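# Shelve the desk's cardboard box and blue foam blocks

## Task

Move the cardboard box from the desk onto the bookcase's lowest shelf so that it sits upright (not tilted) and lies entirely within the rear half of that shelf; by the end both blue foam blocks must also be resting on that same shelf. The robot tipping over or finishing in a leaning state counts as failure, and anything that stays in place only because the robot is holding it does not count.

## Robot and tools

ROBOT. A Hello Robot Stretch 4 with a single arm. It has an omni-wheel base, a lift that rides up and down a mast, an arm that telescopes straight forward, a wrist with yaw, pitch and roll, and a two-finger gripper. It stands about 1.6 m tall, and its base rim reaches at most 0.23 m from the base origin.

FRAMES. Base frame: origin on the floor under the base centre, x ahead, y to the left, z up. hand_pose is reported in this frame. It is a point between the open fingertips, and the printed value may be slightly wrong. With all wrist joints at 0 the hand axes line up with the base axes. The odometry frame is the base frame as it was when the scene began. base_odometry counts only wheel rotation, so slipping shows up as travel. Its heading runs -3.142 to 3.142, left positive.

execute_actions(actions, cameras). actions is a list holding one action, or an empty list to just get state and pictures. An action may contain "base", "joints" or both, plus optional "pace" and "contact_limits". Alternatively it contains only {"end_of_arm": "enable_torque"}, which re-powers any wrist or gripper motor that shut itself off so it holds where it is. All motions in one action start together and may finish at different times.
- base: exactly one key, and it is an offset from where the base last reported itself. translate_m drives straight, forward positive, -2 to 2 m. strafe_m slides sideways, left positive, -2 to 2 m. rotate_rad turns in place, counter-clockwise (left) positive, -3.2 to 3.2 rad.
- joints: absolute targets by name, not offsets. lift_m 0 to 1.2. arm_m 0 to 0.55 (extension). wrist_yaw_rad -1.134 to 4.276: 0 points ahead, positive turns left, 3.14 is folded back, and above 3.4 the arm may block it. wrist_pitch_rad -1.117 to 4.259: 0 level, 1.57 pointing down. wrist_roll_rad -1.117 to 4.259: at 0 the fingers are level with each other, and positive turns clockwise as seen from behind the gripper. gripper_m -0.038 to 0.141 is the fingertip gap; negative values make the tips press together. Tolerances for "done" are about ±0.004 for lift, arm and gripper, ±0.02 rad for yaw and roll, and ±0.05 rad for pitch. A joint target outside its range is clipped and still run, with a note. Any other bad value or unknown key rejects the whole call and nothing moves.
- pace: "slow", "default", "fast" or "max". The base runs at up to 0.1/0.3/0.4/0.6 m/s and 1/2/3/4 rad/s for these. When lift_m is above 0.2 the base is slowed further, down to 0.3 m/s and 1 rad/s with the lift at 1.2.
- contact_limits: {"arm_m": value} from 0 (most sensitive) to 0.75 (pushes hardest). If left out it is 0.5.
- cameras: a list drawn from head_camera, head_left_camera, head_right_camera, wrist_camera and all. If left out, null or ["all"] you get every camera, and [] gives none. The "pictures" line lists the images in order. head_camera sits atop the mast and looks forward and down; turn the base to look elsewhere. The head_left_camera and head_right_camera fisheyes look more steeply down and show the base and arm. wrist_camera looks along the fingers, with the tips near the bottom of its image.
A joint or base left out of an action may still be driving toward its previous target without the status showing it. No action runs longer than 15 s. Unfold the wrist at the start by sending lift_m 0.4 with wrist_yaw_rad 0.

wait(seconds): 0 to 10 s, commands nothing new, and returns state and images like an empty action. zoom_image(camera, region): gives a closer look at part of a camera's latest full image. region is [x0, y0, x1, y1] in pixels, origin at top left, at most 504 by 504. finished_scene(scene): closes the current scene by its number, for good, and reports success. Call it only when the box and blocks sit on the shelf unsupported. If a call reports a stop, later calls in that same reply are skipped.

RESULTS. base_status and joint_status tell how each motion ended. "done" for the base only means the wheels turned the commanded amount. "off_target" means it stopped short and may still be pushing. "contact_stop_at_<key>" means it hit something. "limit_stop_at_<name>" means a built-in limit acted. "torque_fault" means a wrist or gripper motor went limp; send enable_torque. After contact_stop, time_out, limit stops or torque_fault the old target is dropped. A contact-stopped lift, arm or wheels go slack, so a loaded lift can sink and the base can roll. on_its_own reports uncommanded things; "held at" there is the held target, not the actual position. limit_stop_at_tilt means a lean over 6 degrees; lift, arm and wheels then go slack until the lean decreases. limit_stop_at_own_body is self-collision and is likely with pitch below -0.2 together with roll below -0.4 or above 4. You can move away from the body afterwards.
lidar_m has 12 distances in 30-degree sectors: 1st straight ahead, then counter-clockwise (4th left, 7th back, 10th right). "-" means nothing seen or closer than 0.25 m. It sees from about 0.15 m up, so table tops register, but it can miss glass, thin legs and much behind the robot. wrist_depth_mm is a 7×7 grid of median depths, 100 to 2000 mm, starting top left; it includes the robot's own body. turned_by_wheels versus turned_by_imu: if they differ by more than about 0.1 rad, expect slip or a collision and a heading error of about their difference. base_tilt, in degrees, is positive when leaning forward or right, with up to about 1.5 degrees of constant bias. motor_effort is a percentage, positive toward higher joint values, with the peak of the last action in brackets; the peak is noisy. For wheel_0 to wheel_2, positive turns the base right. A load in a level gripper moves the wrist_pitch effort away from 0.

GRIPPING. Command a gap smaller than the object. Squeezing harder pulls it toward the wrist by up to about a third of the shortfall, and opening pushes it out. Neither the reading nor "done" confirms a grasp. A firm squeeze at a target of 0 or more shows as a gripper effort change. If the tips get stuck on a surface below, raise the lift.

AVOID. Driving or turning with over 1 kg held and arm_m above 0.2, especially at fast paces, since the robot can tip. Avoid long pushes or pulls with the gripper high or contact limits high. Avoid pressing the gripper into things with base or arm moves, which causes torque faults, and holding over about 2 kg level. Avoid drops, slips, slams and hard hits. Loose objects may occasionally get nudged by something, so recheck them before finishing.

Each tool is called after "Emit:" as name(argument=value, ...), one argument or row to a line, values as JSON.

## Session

Emit:
execute_actions(
  actions=[],
)

Scene clock: 0.00 s.
base_odometry: x=+0.000 y=+0.000 heading=+0.000 (m, m, rad; odometry frame)
turned_by_wheels: +0.000 (rad since the last result)
turned_by_imu: +0.000 (rad since the last result)
base_tilt: forward=-0.1 right=+0.3 (deg)
lidar_m: 2.13 2.45 2.44 1.80 1.68 1.92 2.19 1.21 1.21 1.39 1.11 1.10
base_status: not commanded
joint_positions: lift_m=+0.191 arm_m=+0.001 wrist_yaw_rad=+3.033 wrist_pitch_rad=+0.009 wrist_roll_rad=+0.018 gripper_m=+0.057
joint_status: not commanded
motor_effort: lift_m=+19 arm_m=+0 wrist_yaw_rad=+2 wrist_pitch_rad=-6 wrist_roll_rad=-2 gripper_m=-2 wheel_0=-1 wheel_1=+0 wheel_2=+0 (%)
hand_pose: x=-0.1051 y=+0.1182 z=+0.3664 quat_wxyz=(+0.054, -0.004, +0.009, +0.998) (m; base frame)
wrist_depth_mm: 144 197 - - - 1921 1661 / - 145 - - - 1863 1618 / - 135 237 - - 1863 1661 / 109 142 252 - - 1863 1618 / 140 1983 - - - 1863 1576 / 1756 1808 1576 1661 209 1576 1499 / 1098 1098 931 1008 960 917 976
pictures: head_camera, head_left_camera, head_right_camera, wrist_camera
Images, in order (width x height): head_camera 420x560, head_left_camera 420x672, head_right_camera 420x672, wrist_camera 616x392.

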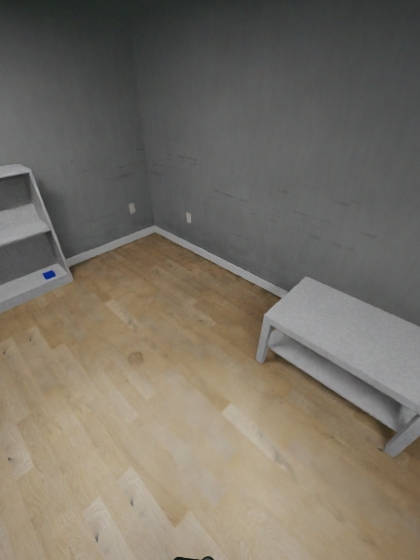

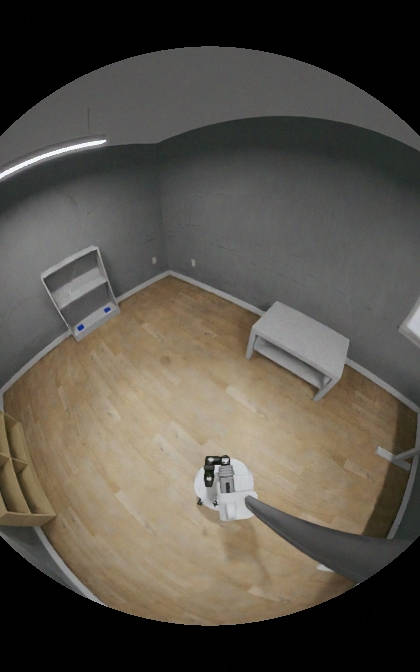

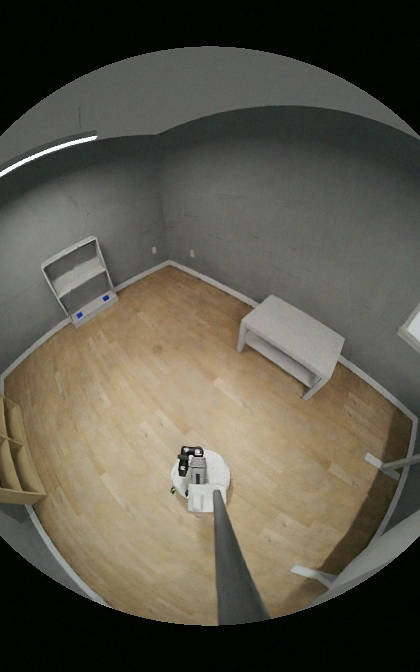

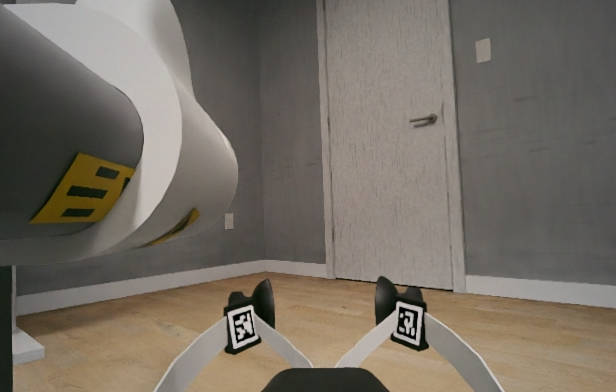

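Emit:
execute_actions(
  actions=[
    {"base":{"rotate_rad":-2.1},"joints":{"lift_m":0.85,"wrist_yaw_rad":0,"wrist_roll_rad":0,"gripper_m":0.14},"pace":"fast"},
  ],
  cameras=["head_camera","head_left_camera","wrist_camera"],
)

Scene clock: 6.07 s.
base_odometry: x=+0.000 y=+0.000 heading=-2.100 (m, m, rad; odometry frame)
turned_by_wheels: -2.100 (rad since the last result)
turned_by_imu: -2.078 (rad since the last result)
base_tilt: forward=+0.1 right=+0.5 (deg)
lidar_m: 1.21 1.39 1.11 1.10 2.14 2.49 2.47 1.82 1.68 1.90 2.17 1.23
base_status: done
joint_positions: lift_m=+0.850 arm_m=+0.001 wrist_yaw_rad=+0.000 wrist_pitch_rad=+0.009 wrist_roll_rad=+0.000 gripper_m=+0.140
joint_status: all done
motor_effort: lift_m=+22(23) arm_m=+0(0) wrist_yaw_rad=+2(5) wrist_pitch_rad=-6(7) wrist_roll_rad=-3(0) gripper_m=+2(2) wheel_0=+2(11) wheel_1=+1(9) wheel_2=+2(10) (%)
hand_pose: x=+0.4607 y=-0.0873 z=+1.0253 quat_wxyz=(+1.000, +0.000, +0.005, +0.000) (m; base frame)
wrist_depth_mm: 1983 - - 1863 1863 1708 1576 / 1983 - - 1921 1756 1618 1576 / 1921 - - 1983 1756 1661 1537 / 1863 - - 1863 1808 1661 1537 / 1863 - 1808 1756 1618 1205 1576 / 1921 - 1983 1863 1708 204 1576 / 1921 - 1983 154 1661 1618 1537
pictures: head_camera, head_left_camera, wrist_camera
Images, in order (width x height): head_camera 420x560, head_left_camera 420x672, wrist_camera 616x392.

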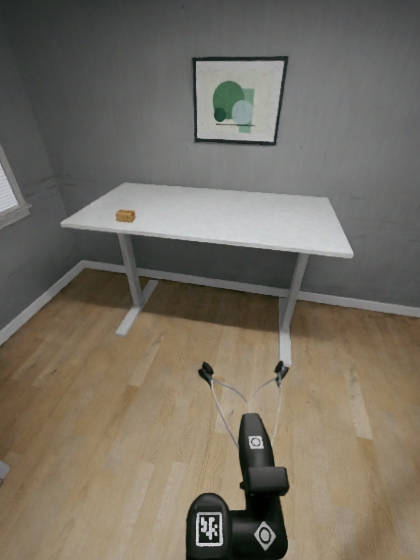

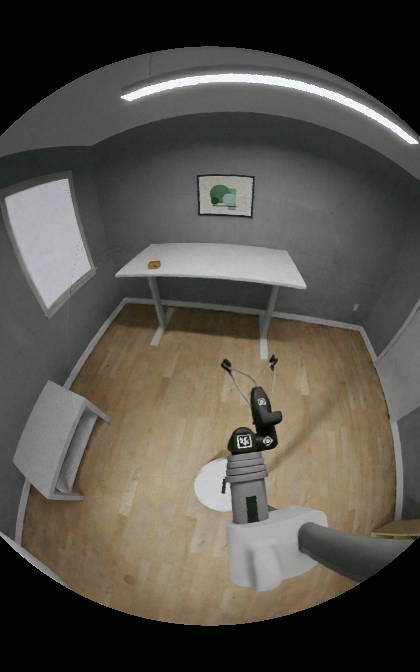

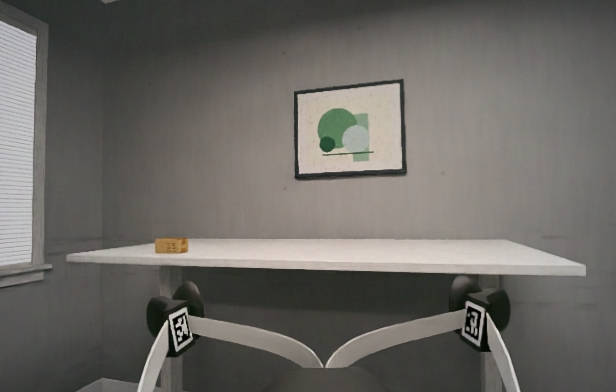

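Emit:
execute_actions(
  actions=[
    {"base":{"translate_m":0.65},"joints":{"lift_m":1.08,"wrist_pitch_rad":0.6},"pace":"fast"},
  ],
  cameras=[],
)

Emit:
execute_actions(
  actions=[
    {"base":{"strafe_m":0.55},"pace":"fast"},
  ],
  cameras=["head_camera","head_left_camera","wrist_camera"],
)

Scene clock: 18.80 s.
base_odometry: x=-0.328 y=-0.561 heading=-2.099 (m, m, rad; odometry frame)
turned_by_wheels: +0.000 (rad since the last result)
turned_by_imu: -0.001 (rad since the last result)
base_tilt: forward=+0.1 right=+0.6 (deg)
lidar_m: 0.56 0.66 1.11 1.02 1.09 3.11 3.12 2.12 2.06 2.00 0.70 0.57
base_status: done
joint_positions: lift_m=+1.080 arm_m=+0.001 wrist_yaw_rad=+0.000 wrist_pitch_rad=+0.602 wrist_roll_rad=+0.000 gripper_m=+0.140
joint_status: all done
motor_effort: lift_m=+22(25) arm_m=+0(0) wrist_yaw_rad=+3(0) wrist_pitch_rad=-4(3) wrist_roll_rad=-2(2) gripper_m=+0(2) wheel_0=+2(8) wheel_1=+1(6) wheel_2=+1(11) (%)
hand_pose: x=+0.4101 y=-0.0874 z=+1.0947 quat_wxyz=(+0.955, +0.000, +0.296, +0.000) (m; base frame)
wrist_depth_mm: 1308 1255 1160 1078 1008 960 904 / 1464 1308 1205 1138 1060 1008 976 / 891 878 854 820 798 778 768 / 627 640 627 615 597 591 591 / 1708 549 504 488 484 477 473 / 1708 1576 1618 1576 433 204 394 / 1464 1397 1366 154 1336 1308 1308
pictures: none
No camera images: the call's "cameras" was empty. Leave "cameras" out to get every camera's image.

Scene clock: 21.77 s.
base_odometry: x=+0.147 y=-0.839 heading=-2.099 (m, m, rad; odometry frame)
turned_by_wheels: +0.000 (rad since the last result)
turned_by_imu: -0.003 (rad since the last result)
base_tilt: forward=+0.0 right=+0.4 (deg)
lidar_m: 0.69 0.80 1.14 0.48 0.48 0.86 3.00 2.66 2.52 2.56 0.83 0.67
base_status: done
joint_positions: lift_m=+1.080 arm_m=+0.001 wrist_yaw_rad=+0.000 wrist_pitch_rad=+0.602 wrist_roll_rad=+0.000 gripper_m=+0.140
joint_status: not commanded
motor_effort: lift_m=+22(22) arm_m=+0(0) wrist_yaw_rad=+1(1) wrist_pitch_rad=-7(4) wrist_roll_rad=-2(3) gripper_m=+1(2) wheel_0=+0(11) wheel_1=-1(10) wheel_2=+0(0) (%)
hand_pose: x=+0.4100 y=-0.0874 z=+1.0947 quat_wxyz=(+0.955, +0.000, +0.296, +0.000) (m; base frame)
wrist_depth_mm: 1182 1336 1308 1205 1138 1042 1008 / 1229 1499 1397 1255 1182 1098 1042 / 1205 1576 842 820 798 788 778 / 1281 1464 634 603 603 591 585 / 1281 1708 1921 1661 1576 517 496 / 1308 1576 1618 1618 1618 205 1464 / 1336 1366 1397 155 1366 1366 1336
pictures: head_camera, head_left_camera, wrist_camera
Images, in order (width x height): head_camera 420x560, head_left_camera 420x672, wrist_camera 616x392.

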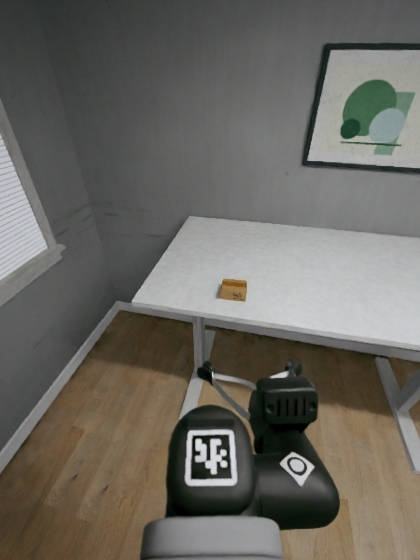

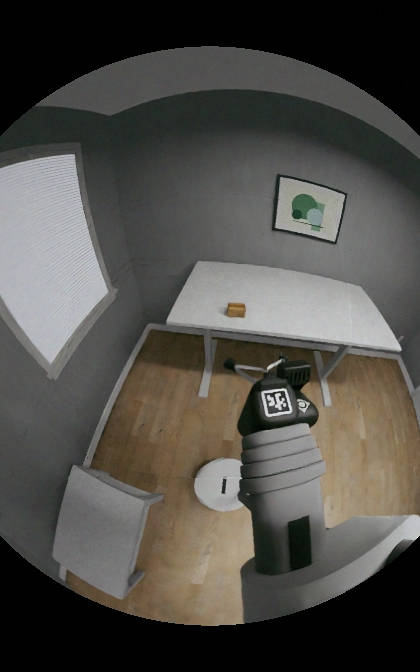

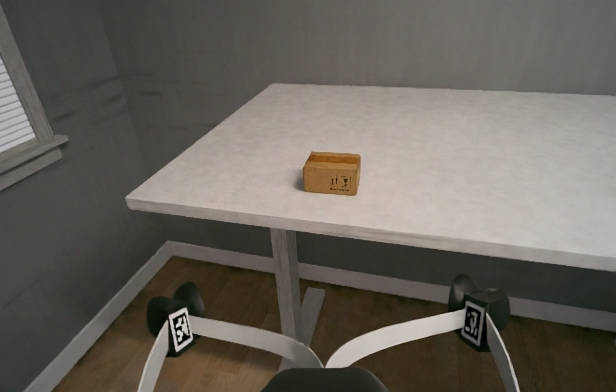

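Emit:
execute_actions(
  actions=[
    {"base":{"strafe_m":0.025},"joints":{"lift_m":0.99,"arm_m":0.31,"wrist_yaw_rad":-0.15},"pace":"fast"},
  ],
  cameras=["wrist_camera"],
)

Scene clock: 28.27 s.
base_odometry: x=+0.169 y=-0.851 heading=-2.099 (m, m, rad; odometry frame)
turned_by_wheels: +0.000 (rad since the last result)
turned_by_imu: -0.001 (rad since the last result)
base_tilt: forward=+0.0 right=+0.4 (deg)
lidar_m: 0.70 0.80 1.12 0.44 0.48 0.79 2.97 2.66 2.54 2.59 0.82 0.70
base_status: done
joint_positions: lift_m=+0.990 arm_m=+0.309 wrist_yaw_rad=-0.150 wrist_pitch_rad=+0.602 wrist_roll_rad=+0.000 gripper_m=+0.140
joint_status: all done
motor_effort: lift_m=+16(21) arm_m=+7(8) wrist_yaw_rad=+2(2) wrist_pitch_rad=-6(6) wrist_roll_rad=-1(4) gripper_m=+0(0) wheel_0=-1(9) wheel_1=+0(8) wheel_2=+0(2) (%)
hand_pose: x=+0.7017 y=-0.1219 z=+1.0052 quat_wxyz=(+0.952, +0.022, +0.296, -0.071) (m; base frame)
wrist_depth_mm: 976 946 931 904 878 854 820 / 1078 1025 917 878 854 820 809 / 1182 661 597 585 569 559 554 / 1138 452 442 340 430 424 415 / 364 357 353 300 340 338 334 / 298 294 282 290 287 204 281 / 1255 271 262 154 246 242 240
pictures: wrist_camera
Images, in order (width x height): wrist_camera 616x392.

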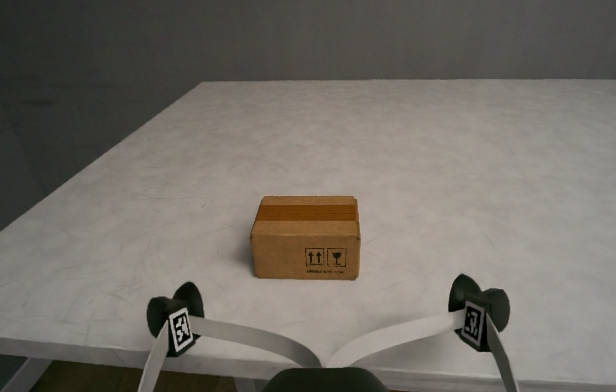

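Emit:
execute_actions(
  actions=[
    {"joints":{"lift_m":0.963,"arm_m":0.41}},
  ],
  cameras=["wrist_camera"],
)

Emit:
execute_actions(
  actions=[
    {"joints":{"gripper_m":0.045,"lift_m":0.96}},
  ],
  cameras=["wrist_camera"],
)

Scene clock: 36.10 s.
base_odometry: x=+0.169 y=-0.851 heading=-2.099 (m, m, rad; odometry frame)
turned_by_wheels: +0.000 (rad since the last result)
turned_by_imu: -0.001 (rad since the last result)
base_tilt: forward=-0.1 right=+0.5 (deg)
lidar_m: 0.71 0.81 1.10 0.43 0.46 0.80 2.94 2.65 2.55 2.59 0.84 0.71
base_status: not commanded
joint_positions: lift_m=+0.963 arm_m=+0.409 wrist_yaw_rad=-0.150 wrist_pitch_rad=+0.602 wrist_roll_rad=+0.000 gripper_m=+0.140
joint_status: all done
motor_effort: lift_m=+15(15) arm_m=+7(8) wrist_yaw_rad=+3(1) wrist_pitch_rad=-6(7) wrist_roll_rad=-2(3) gripper_m=-1(2) wheel_0=+0(0) wheel_1=+0(0) wheel_2=+0(0) (%)
hand_pose: x=+0.8017 y=-0.1219 z=+0.9782 quat_wxyz=(+0.952, +0.022, +0.296, -0.072) (m; base frame)
wrist_depth_mm: 891 866 831 820 798 768 741 / 976 946 809 768 750 732 707 / 1060 544 525 517 500 488 484 / 407 397 389 384 377 370 366 / 320 315 310 229 289 298 294 / 264 260 207 197 196 204 247 / 224 216 213 154 210 208 211
pictures: wrist_camera
Images, in order (width x height): wrist_camera 616x392.

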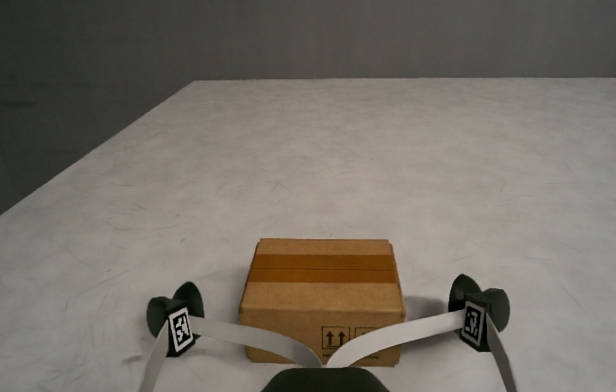

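Scene clock: 38.07 s.
base_odometry: x=+0.169 y=-0.851 heading=-2.099 (m, m, rad; odometry frame)
turned_by_wheels: +0.000 (rad since the last result)
turned_by_imu: -0.001 (rad since the last result)
base_tilt: forward=+0.0 right=+0.5 (deg)
lidar_m: 0.70 0.82 1.13 0.45 0.49 0.78 2.97 2.64 2.53 2.59 0.83 0.71
base_status: not commanded
joint_positions: lift_m=+0.960 arm_m=+0.409 wrist_yaw_rad=-0.150 wrist_pitch_rad=+0.602 wrist_roll_rad=+0.000 gripper_m=+0.045
joint_status: all done
motor_effort: lift_m=+15(16) arm_m=+7(7) wrist_yaw_rad=+0(1) wrist_pitch_rad=-8(8) wrist_roll_rad=-4(2) gripper_m=-20(15) wheel_0=-1(0) wheel_1=+0(0) wheel_2=+0(0) (%)
hand_pose: x=+0.8016 y=-0.1219 z=+0.9750 quat_wxyz=(+0.952, +0.022, +0.296, -0.072) (m; base frame)
wrist_depth_mm: 878 866 842 809 788 768 741 / 960 931 798 759 741 707 691 / 1078 525 517 504 492 480 473 / 397 392 382 379 368 362 359 / 314 312 304 213 273 293 287 / 257 256 191 182 181 242 242 / 220 211 205 189 190 198 208
pictures: wrist_camera
Images, in order (width x height): wrist_camera 616x392.

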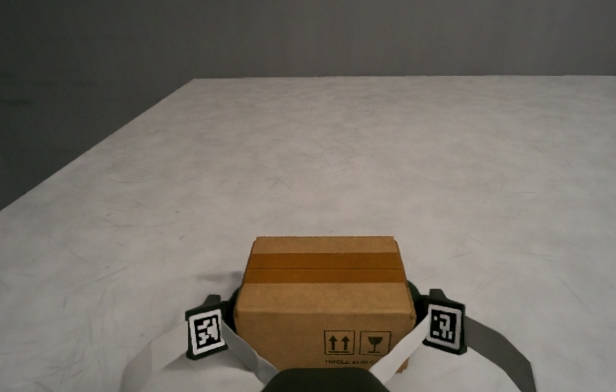

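Emit:
execute_actions(
  actions=[
    {"base":{"rotate_rad":3.17},"joints":{"lift_m":1.0,"arm_m":0.1,"wrist_yaw_rad":0}},
  ],
  cameras=["head_camera"],
)

Emit:
execute_actions(
  actions=[
    {"base":{"translate_m":1.8},"joints":{"lift_m":0.19},"pace":"fast"},
  ],
  cameras=[],
)

Emit:
execute_actions(
  actions=[
    {"base":{"rotate_rad":-0.25}},
  ],
  cameras=["head_camera","wrist_camera"],
)

Scene clock: 47.53 s.
base_odometry: x=+0.169 y=-0.851 heading=+1.070 (m, m, rad; odometry frame)
turned_by_wheels: +3.169 (rad since the last result)
turned_by_imu: +3.133 (rad since the last result)
base_tilt: forward=+0.1 right=+0.5 (deg)
lidar_m: 2.95 2.59 2.55 2.59 0.83 0.69 0.70 1.28 1.12 0.42 0.46 0.82
base_status: done
joint_positions: lift_m=+1.000 arm_m=+0.101 wrist_yaw_rad=+0.000 wrist_pitch_rad=+0.603 wrist_roll_rad=+0.000 gripper_m=+0.045
joint_status: all done
motor_effort: lift_m=+22(24) arm_m=-7(6) wrist_yaw_rad=+1(6) wrist_pitch_rad=-9(6) wrist_roll_rad=-3(3) gripper_m=-18(17) wheel_0=-3(9) wheel_1=-2(7) wheel_2=-3(8) (%)
hand_pose: x=+0.5099 y=-0.0874 z=+1.0144 quat_wxyz=(+0.955, +0.000, +0.297, +0.000) (m; base frame)
wrist_depth_mm: - - - - - - - / - - - - - - - / - - - - - - - / - - - - - - - / 1921 1863 1863 212 1661 1808 1808 / 1618 1576 191 182 181 1499 1464 / 1336 1308 1255 188 190 1229 891
pictures: head_camera
Images, in order (width x height): head_camera 420x560.

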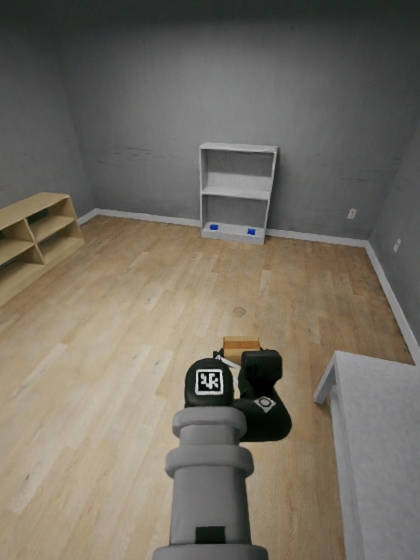

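Scene clock: 54.03 s.
base_odometry: x=+1.033 y=+0.728 heading=+1.070 (m, m, rad; odometry frame)
turned_by_wheels: +0.000 (rad since the last result)
turned_by_imu: +0.001 (rad since the last result)
base_tilt: forward=+0.1 right=+0.5 (deg)
lidar_m: 1.21 1.78 1.73 1.75 2.51 2.49 1.74 1.09 1.32 1.61 1.73 1.22
base_status: done
joint_positions: lift_m=+0.190 arm_m=+0.101 wrist_yaw_rad=+0.000 wrist_pitch_rad=+0.603 wrist_roll_rad=+0.000 gripper_m=+0.045
joint_status: all done
motor_effort: lift_m=+17(20) arm_m=-7(7) wrist_yaw_rad=+1(2) wrist_pitch_rad=-10(10) wrist_roll_rad=-3(3) gripper_m=-16(16) wheel_0=+2(8) wheel_1=+1(7) wheel_2=-1(11) (%)
hand_pose: x=+0.5097 y=-0.0874 z=+0.2048 quat_wxyz=(+0.955, +0.000, +0.297, +0.000) (m; base frame)
wrist_depth_mm: 1430 1308 1229 1042 1008 946 904 / 1499 1397 1308 976 1042 976 904 / 1060 1025 991 931 878 820 778 / 768 750 750 732 715 699 691 / 609 597 585 213 525 564 559 / 496 488 191 182 181 469 466 / 421 407 397 189 190 382 399
pictures: none
No camera images: the call's "cameras" was empty. Leave "cameras" out to get every camera's image.

Scene clock: 55.03 s.
base_odometry: x=+1.033 y=+0.728 heading=+0.821 (m, m, rad; odometry frame)
turned_by_wheels: -0.250 (rad since the last result)
turned_by_imu: -0.247 (rad since the last result)
base_tilt: forward=+0.0 right=+0.4 (deg)
lidar_m: 1.19 1.27 1.80 1.74 1.85 3.09 2.83 1.22 1.08 1.59 1.66 1.25
base_status: done
joint_positions: lift_m=+0.190 arm_m=+0.101 wrist_yaw_rad=+0.000 wrist_pitch_rad=+0.603 wrist_roll_rad=+0.000 gripper_m=+0.045
joint_status: not commanded
motor_effort: lift_m=+16(16) arm_m=-7(7) wrist_yaw_rad=+2(0) wrist_pitch_rad=-10(10) wrist_roll_rad=-2(2) gripper_m=-16(19) wheel_0=+1(7) wheel_1=+2(5) wheel_2=+2(8) (%)
hand_pose: x=+0.5097 y=-0.0874 z=+0.2048 quat_wxyz=(+0.955, +0.000, +0.297, +0.000) (m; base frame)
wrist_depth_mm: 1098 976 1060 1025 1042 1025 1025 / 1205 1060 1098 1078 1025 1098 1098 / 1060 960 931 891 904 904 904 / 768 750 741 723 715 699 699 / 603 597 585 213 525 569 554 / 504 492 191 182 181 469 466 / 424 407 394 188 189 379 402
pictures: head_camera, wrist_camera
Images, in order (width x height): head_camera 420x560, wrist_camera 616x392.

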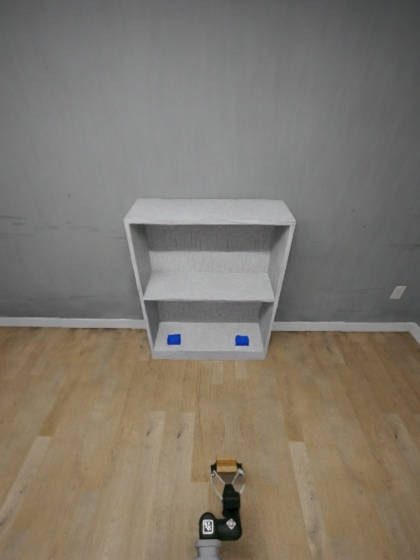

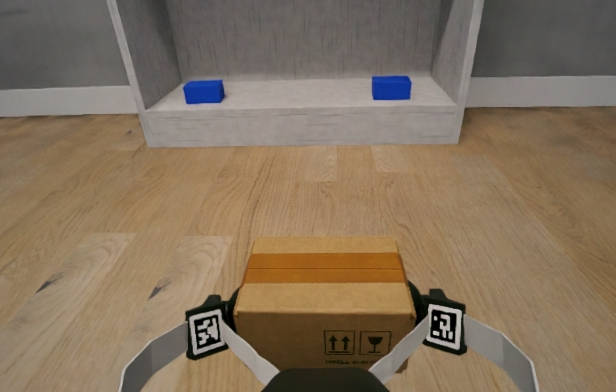

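Hand is ~0.08 right of centre; correct with a small turn.

Emit:
execute_actions(
  actions=[
    {"base":{"rotate_rad":0.055}},
  ],
  cameras=[],
)

Emit:
execute_actions(
  actions=[
    {"base":{"translate_m":0.52},"joints":{"lift_m":0.16,"arm_m":0.35},"pace":"fast"},
  ],
  cameras=["head_camera","wrist_camera"],
)

Scene clock: 60.17 s.
base_odometry: x=+1.033 y=+0.728 heading=+0.875 (m, m, rad; odometry frame)
turned_by_wheels: +0.055 (rad since the last result)
turned_by_imu: +0.053 (rad since the last result)
base_tilt: forward=+0.1 right=+0.4 (deg)
lidar_m: 1.20 1.60 1.76 1.74 2.30 3.30 2.87 1.16 1.11 1.60 1.71 1.22
base_status: done
joint_positions: lift_m=+0.190 arm_m=+0.101 wrist_yaw_rad=+0.000 wrist_pitch_rad=+0.603 wrist_roll_rad=+0.000 gripper_m=+0.045
joint_status: not commanded
motor_effort: lift_m=+16(16) arm_m=-7(7) wrist_yaw_rad=+2(0) wrist_pitch_rad=-8(10) wrist_roll_rad=-3(3) gripper_m=-16(17) wheel_0=-1(6) wheel_1=-1(5) wheel_2=+0(5) (%)
hand_pose: x=+0.5098 y=-0.0874 z=+0.2048 quat_wxyz=(+0.955, +0.000, +0.297, +0.000) (m; base frame)
wrist_depth_mm: 1182 1118 1042 1042 1008 976 991 / 1281 1229 991 1060 1042 976 1060 / 1042 1025 946 904 891 878 917 / 768 759 741 732 723 715 699 / 603 597 591 213 530 564 554 / 500 492 191 182 181 469 466 / 424 407 394 189 190 382 399
pictures: none
No camera images: the call's "cameras" was empty. Leave "cameras" out to get every camera's image.

Scene clock: 62.77 s.
base_odometry: x=+1.366 y=+1.127 heading=+0.876 (m, m, rad; odometry frame)
turned_by_wheels: +0.000 (rad since the last result)
turned_by_imu: +0.001 (rad since the last result)
base_tilt: forward=+0.0 right=+0.5 (deg)
lidar_m: 0.68 0.73 1.56 1.70 1.83 3.23 3.84 1.48 1.69 1.65 1.31 0.70
base_status: done
joint_positions: lift_m=+0.160 arm_m=+0.349 wrist_yaw_rad=+0.000 wrist_pitch_rad=+0.603 wrist_roll_rad=+0.000 gripper_m=+0.045
joint_status: all done
motor_effort: lift_m=+16(17) arm_m=+7(9) wrist_yaw_rad=+2(4) wrist_pitch_rad=-8(11) wrist_roll_rad=-2(3) gripper_m=-20(19) wheel_0=+1(9) wheel_1=+0(7) wheel_2=+3(13) (%)
hand_pose: x=+0.7573 y=-0.0874 z=+0.1749 quat_wxyz=(+0.955, +0.000, +0.297, +0.000) (m; base frame)
wrist_depth_mm: 353 343 334 325 319 309 303 / 387 375 366 355 343 336 327 / 421 410 394 384 373 364 353 / 449 449 436 421 407 394 384 / 397 392 384 213 343 368 362 / 277 322 191 182 181 304 303 / 267 265 256 188 189 247 260
pictures: head_camera, wrist_camera
Images, in order (width x height): head_camera 420x560, wrist_camera 616x392.

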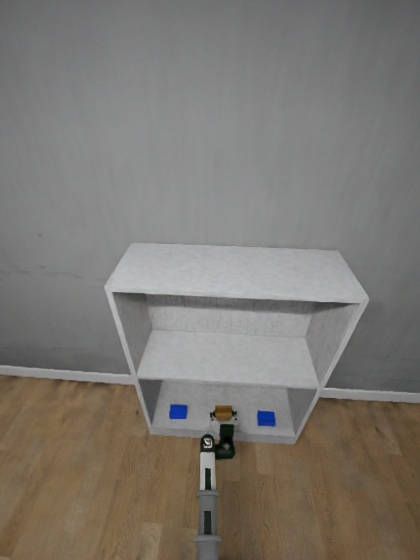

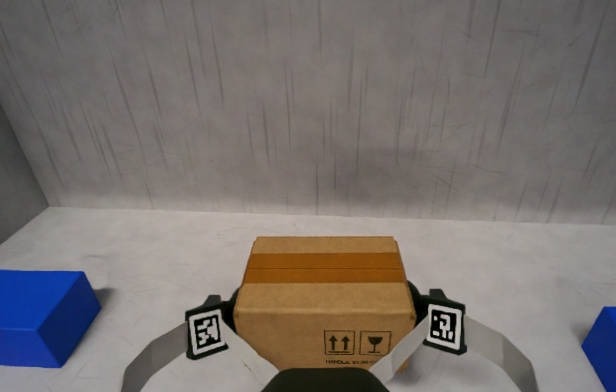

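Emit:
execute_actions(
  actions=[
    {"joints":{"lift_m":0.113,"arm_m":0.487,"wrist_yaw_rad":-0.1}},
  ],
  cameras=["wrist_camera"],
)

Emit:
execute_actions(
  actions=[
    {"joints":{"gripper_m":0.12,"lift_m":0.11}},
  ],
  cameras=["wrist_camera"],
)

Emit:
execute_actions(
  actions=[
    {"joints":{"lift_m":0.15,"arm_m":0.3},"pace":"fast"},
  ],
  cameras=["wrist_camera","head_camera"],
)

Scene clock: 73.00 s.
base_odometry: x=+1.366 y=+1.127 heading=+0.876 (m, m, rad; odometry frame)
turned_by_wheels: +0.000 (rad since the last result)
turned_by_imu: -0.001 (rad since the last result)
base_tilt: forward=+0.1 right=+0.5 (deg)
lidar_m: 0.67 0.74 1.53 1.70 1.84 3.26 3.83 1.48 1.69 1.64 1.29 0.71
base_status: not commanded
joint_positions: lift_m=+0.113 arm_m=+0.486 wrist_yaw_rad=-0.100 wrist_pitch_rad=+0.603 wrist_roll_rad=+0.000 gripper_m=+0.045
joint_status: all done
motor_effort: lift_m=+16(15) arm_m=+7(6) wrist_yaw_rad=+1(3) wrist_pitch_rad=-9(11) wrist_roll_rad=-3(3) gripper_m=-15(20) wheel_0=+1(1) wheel_1=+0(0) wheel_2=+3(3) (%)
hand_pose: x=+0.8843 y=-0.1107 z=+0.1279 quat_wxyz=(+0.954, +0.015, +0.297, -0.048) (m; base frame)
wrist_depth_mm: 208 208 207 207 206 204 204 / 224 224 224 223 223 221 220 / 245 245 245 243 241 242 239 / 268 268 267 266 264 264 263 / 293 291 289 213 277 283 282 / 260 259 191 182 180 246 244 / 223 213 206 189 190 199 210
pictures: wrist_camera
Images, in order (width x height): wrist_camera 616x392.

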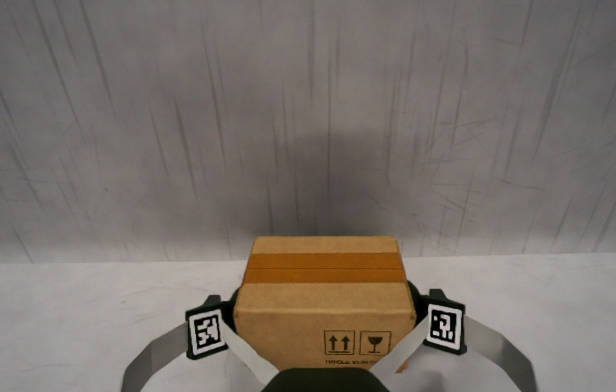

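Scene clock: 74.63 s.
base_odometry: x=+1.366 y=+1.127 heading=+0.876 (m, m, rad; odometry frame)
turned_by_wheels: +0.000 (rad since the last result)
turned_by_imu: +0.000 (rad since the last result)
base_tilt: forward=+0.0 right=+0.5 (deg)
lidar_m: 0.68 0.72 1.53 1.70 1.85 3.22 3.85 1.46 1.68 1.64 1.32 0.68
base_status: not commanded
joint_positions: lift_m=+0.110 arm_m=+0.486 wrist_yaw_rad=-0.100 wrist_pitch_rad=+0.603 wrist_roll_rad=+0.000 gripper_m=+0.120
joint_status: all done
motor_effort: lift_m=+16(18) arm_m=+7(7) wrist_yaw_rad=+0(2) wrist_pitch_rad=-8(11) wrist_roll_rad=-2(1) gripper_m=-1(19) wheel_0=+1(1) wheel_1=+0(0) wheel_2=+3(3) (%)
hand_pose: x=+0.8844 y=-0.1107 z=+0.1250 quat_wxyz=(+0.954, +0.015, +0.296, -0.048) (m; base frame)
wrist_depth_mm: 208 208 207 208 206 205 204 / 224 224 224 224 223 221 220 / 246 244 243 243 241 240 240 / 270 267 267 266 264 264 263 / 293 291 290 224 274 281 279 / 258 255 197 195 191 228 242 / 220 212 211 157 205 204 208
pictures: wrist_camera
Images, in order (width x height): wrist_camera 616x392.

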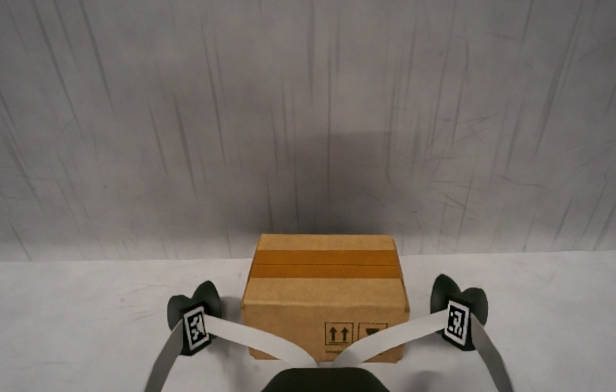

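Scene clock: 76.03 s.
base_odometry: x=+1.366 y=+1.127 heading=+0.876 (m, m, rad; odometry frame)
turned_by_wheels: +0.000 (rad since the last result)
turned_by_imu: +0.000 (rad since the last result)
base_tilt: forward=-0.1 right=+0.5 (deg)
lidar_m: 0.68 0.75 1.54 1.70 1.85 3.25 3.82 1.49 1.66 1.64 1.29 0.71
base_status: not commanded
joint_positions: lift_m=+0.150 arm_m=+0.301 wrist_yaw_rad=-0.100 wrist_pitch_rad=+0.602 wrist_roll_rad=+0.000 gripper_m=+0.120
joint_status: all done
motor_effort: lift_m=+22(25) arm_m=-7(7) wrist_yaw_rad=+1(2) wrist_pitch_rad=-7(7) wrist_roll_rad=-3(3) gripper_m=-3(1) wheel_0=+1(1) wheel_1=+0(0) wheel_2=+3(3) (%)
hand_pose: x=+0.7000 y=-0.1108 z=+0.1646 quat_wxyz=(+0.954, +0.015, +0.296, -0.048) (m; base frame)
wrist_depth_mm: 375 379 377 375 375 373 370 / 410 410 407 407 407 404 402 / 445 445 445 442 442 436 436 / 469 466 466 379 449 439 430 / 320 377 368 362 357 351 283 / 294 309 220 303 298 274 272 / 265 256 253 157 250 249 250
pictures: head_camera, wrist_camera
Images, in order (width x height): head_camera 420x560, wrist_camera 616x392.

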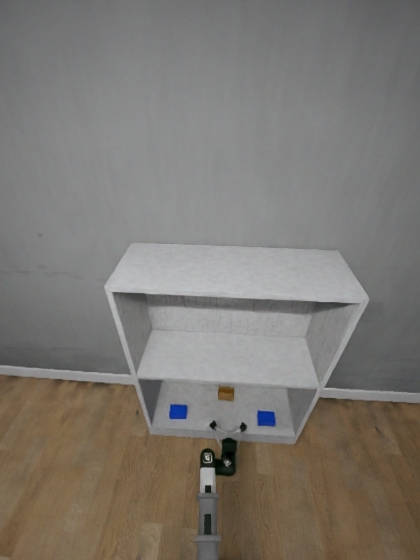

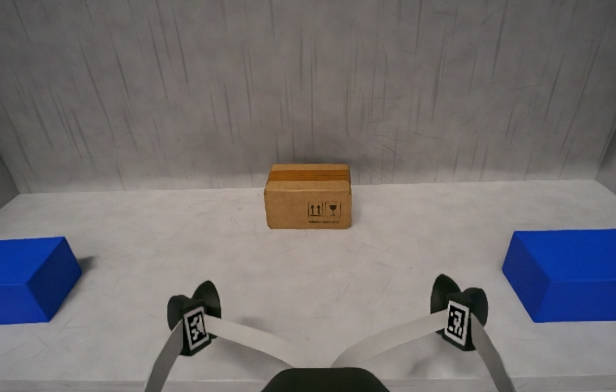

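Emit:
finished_scene(
  scene=2,
)

The scene is finished: the task was done.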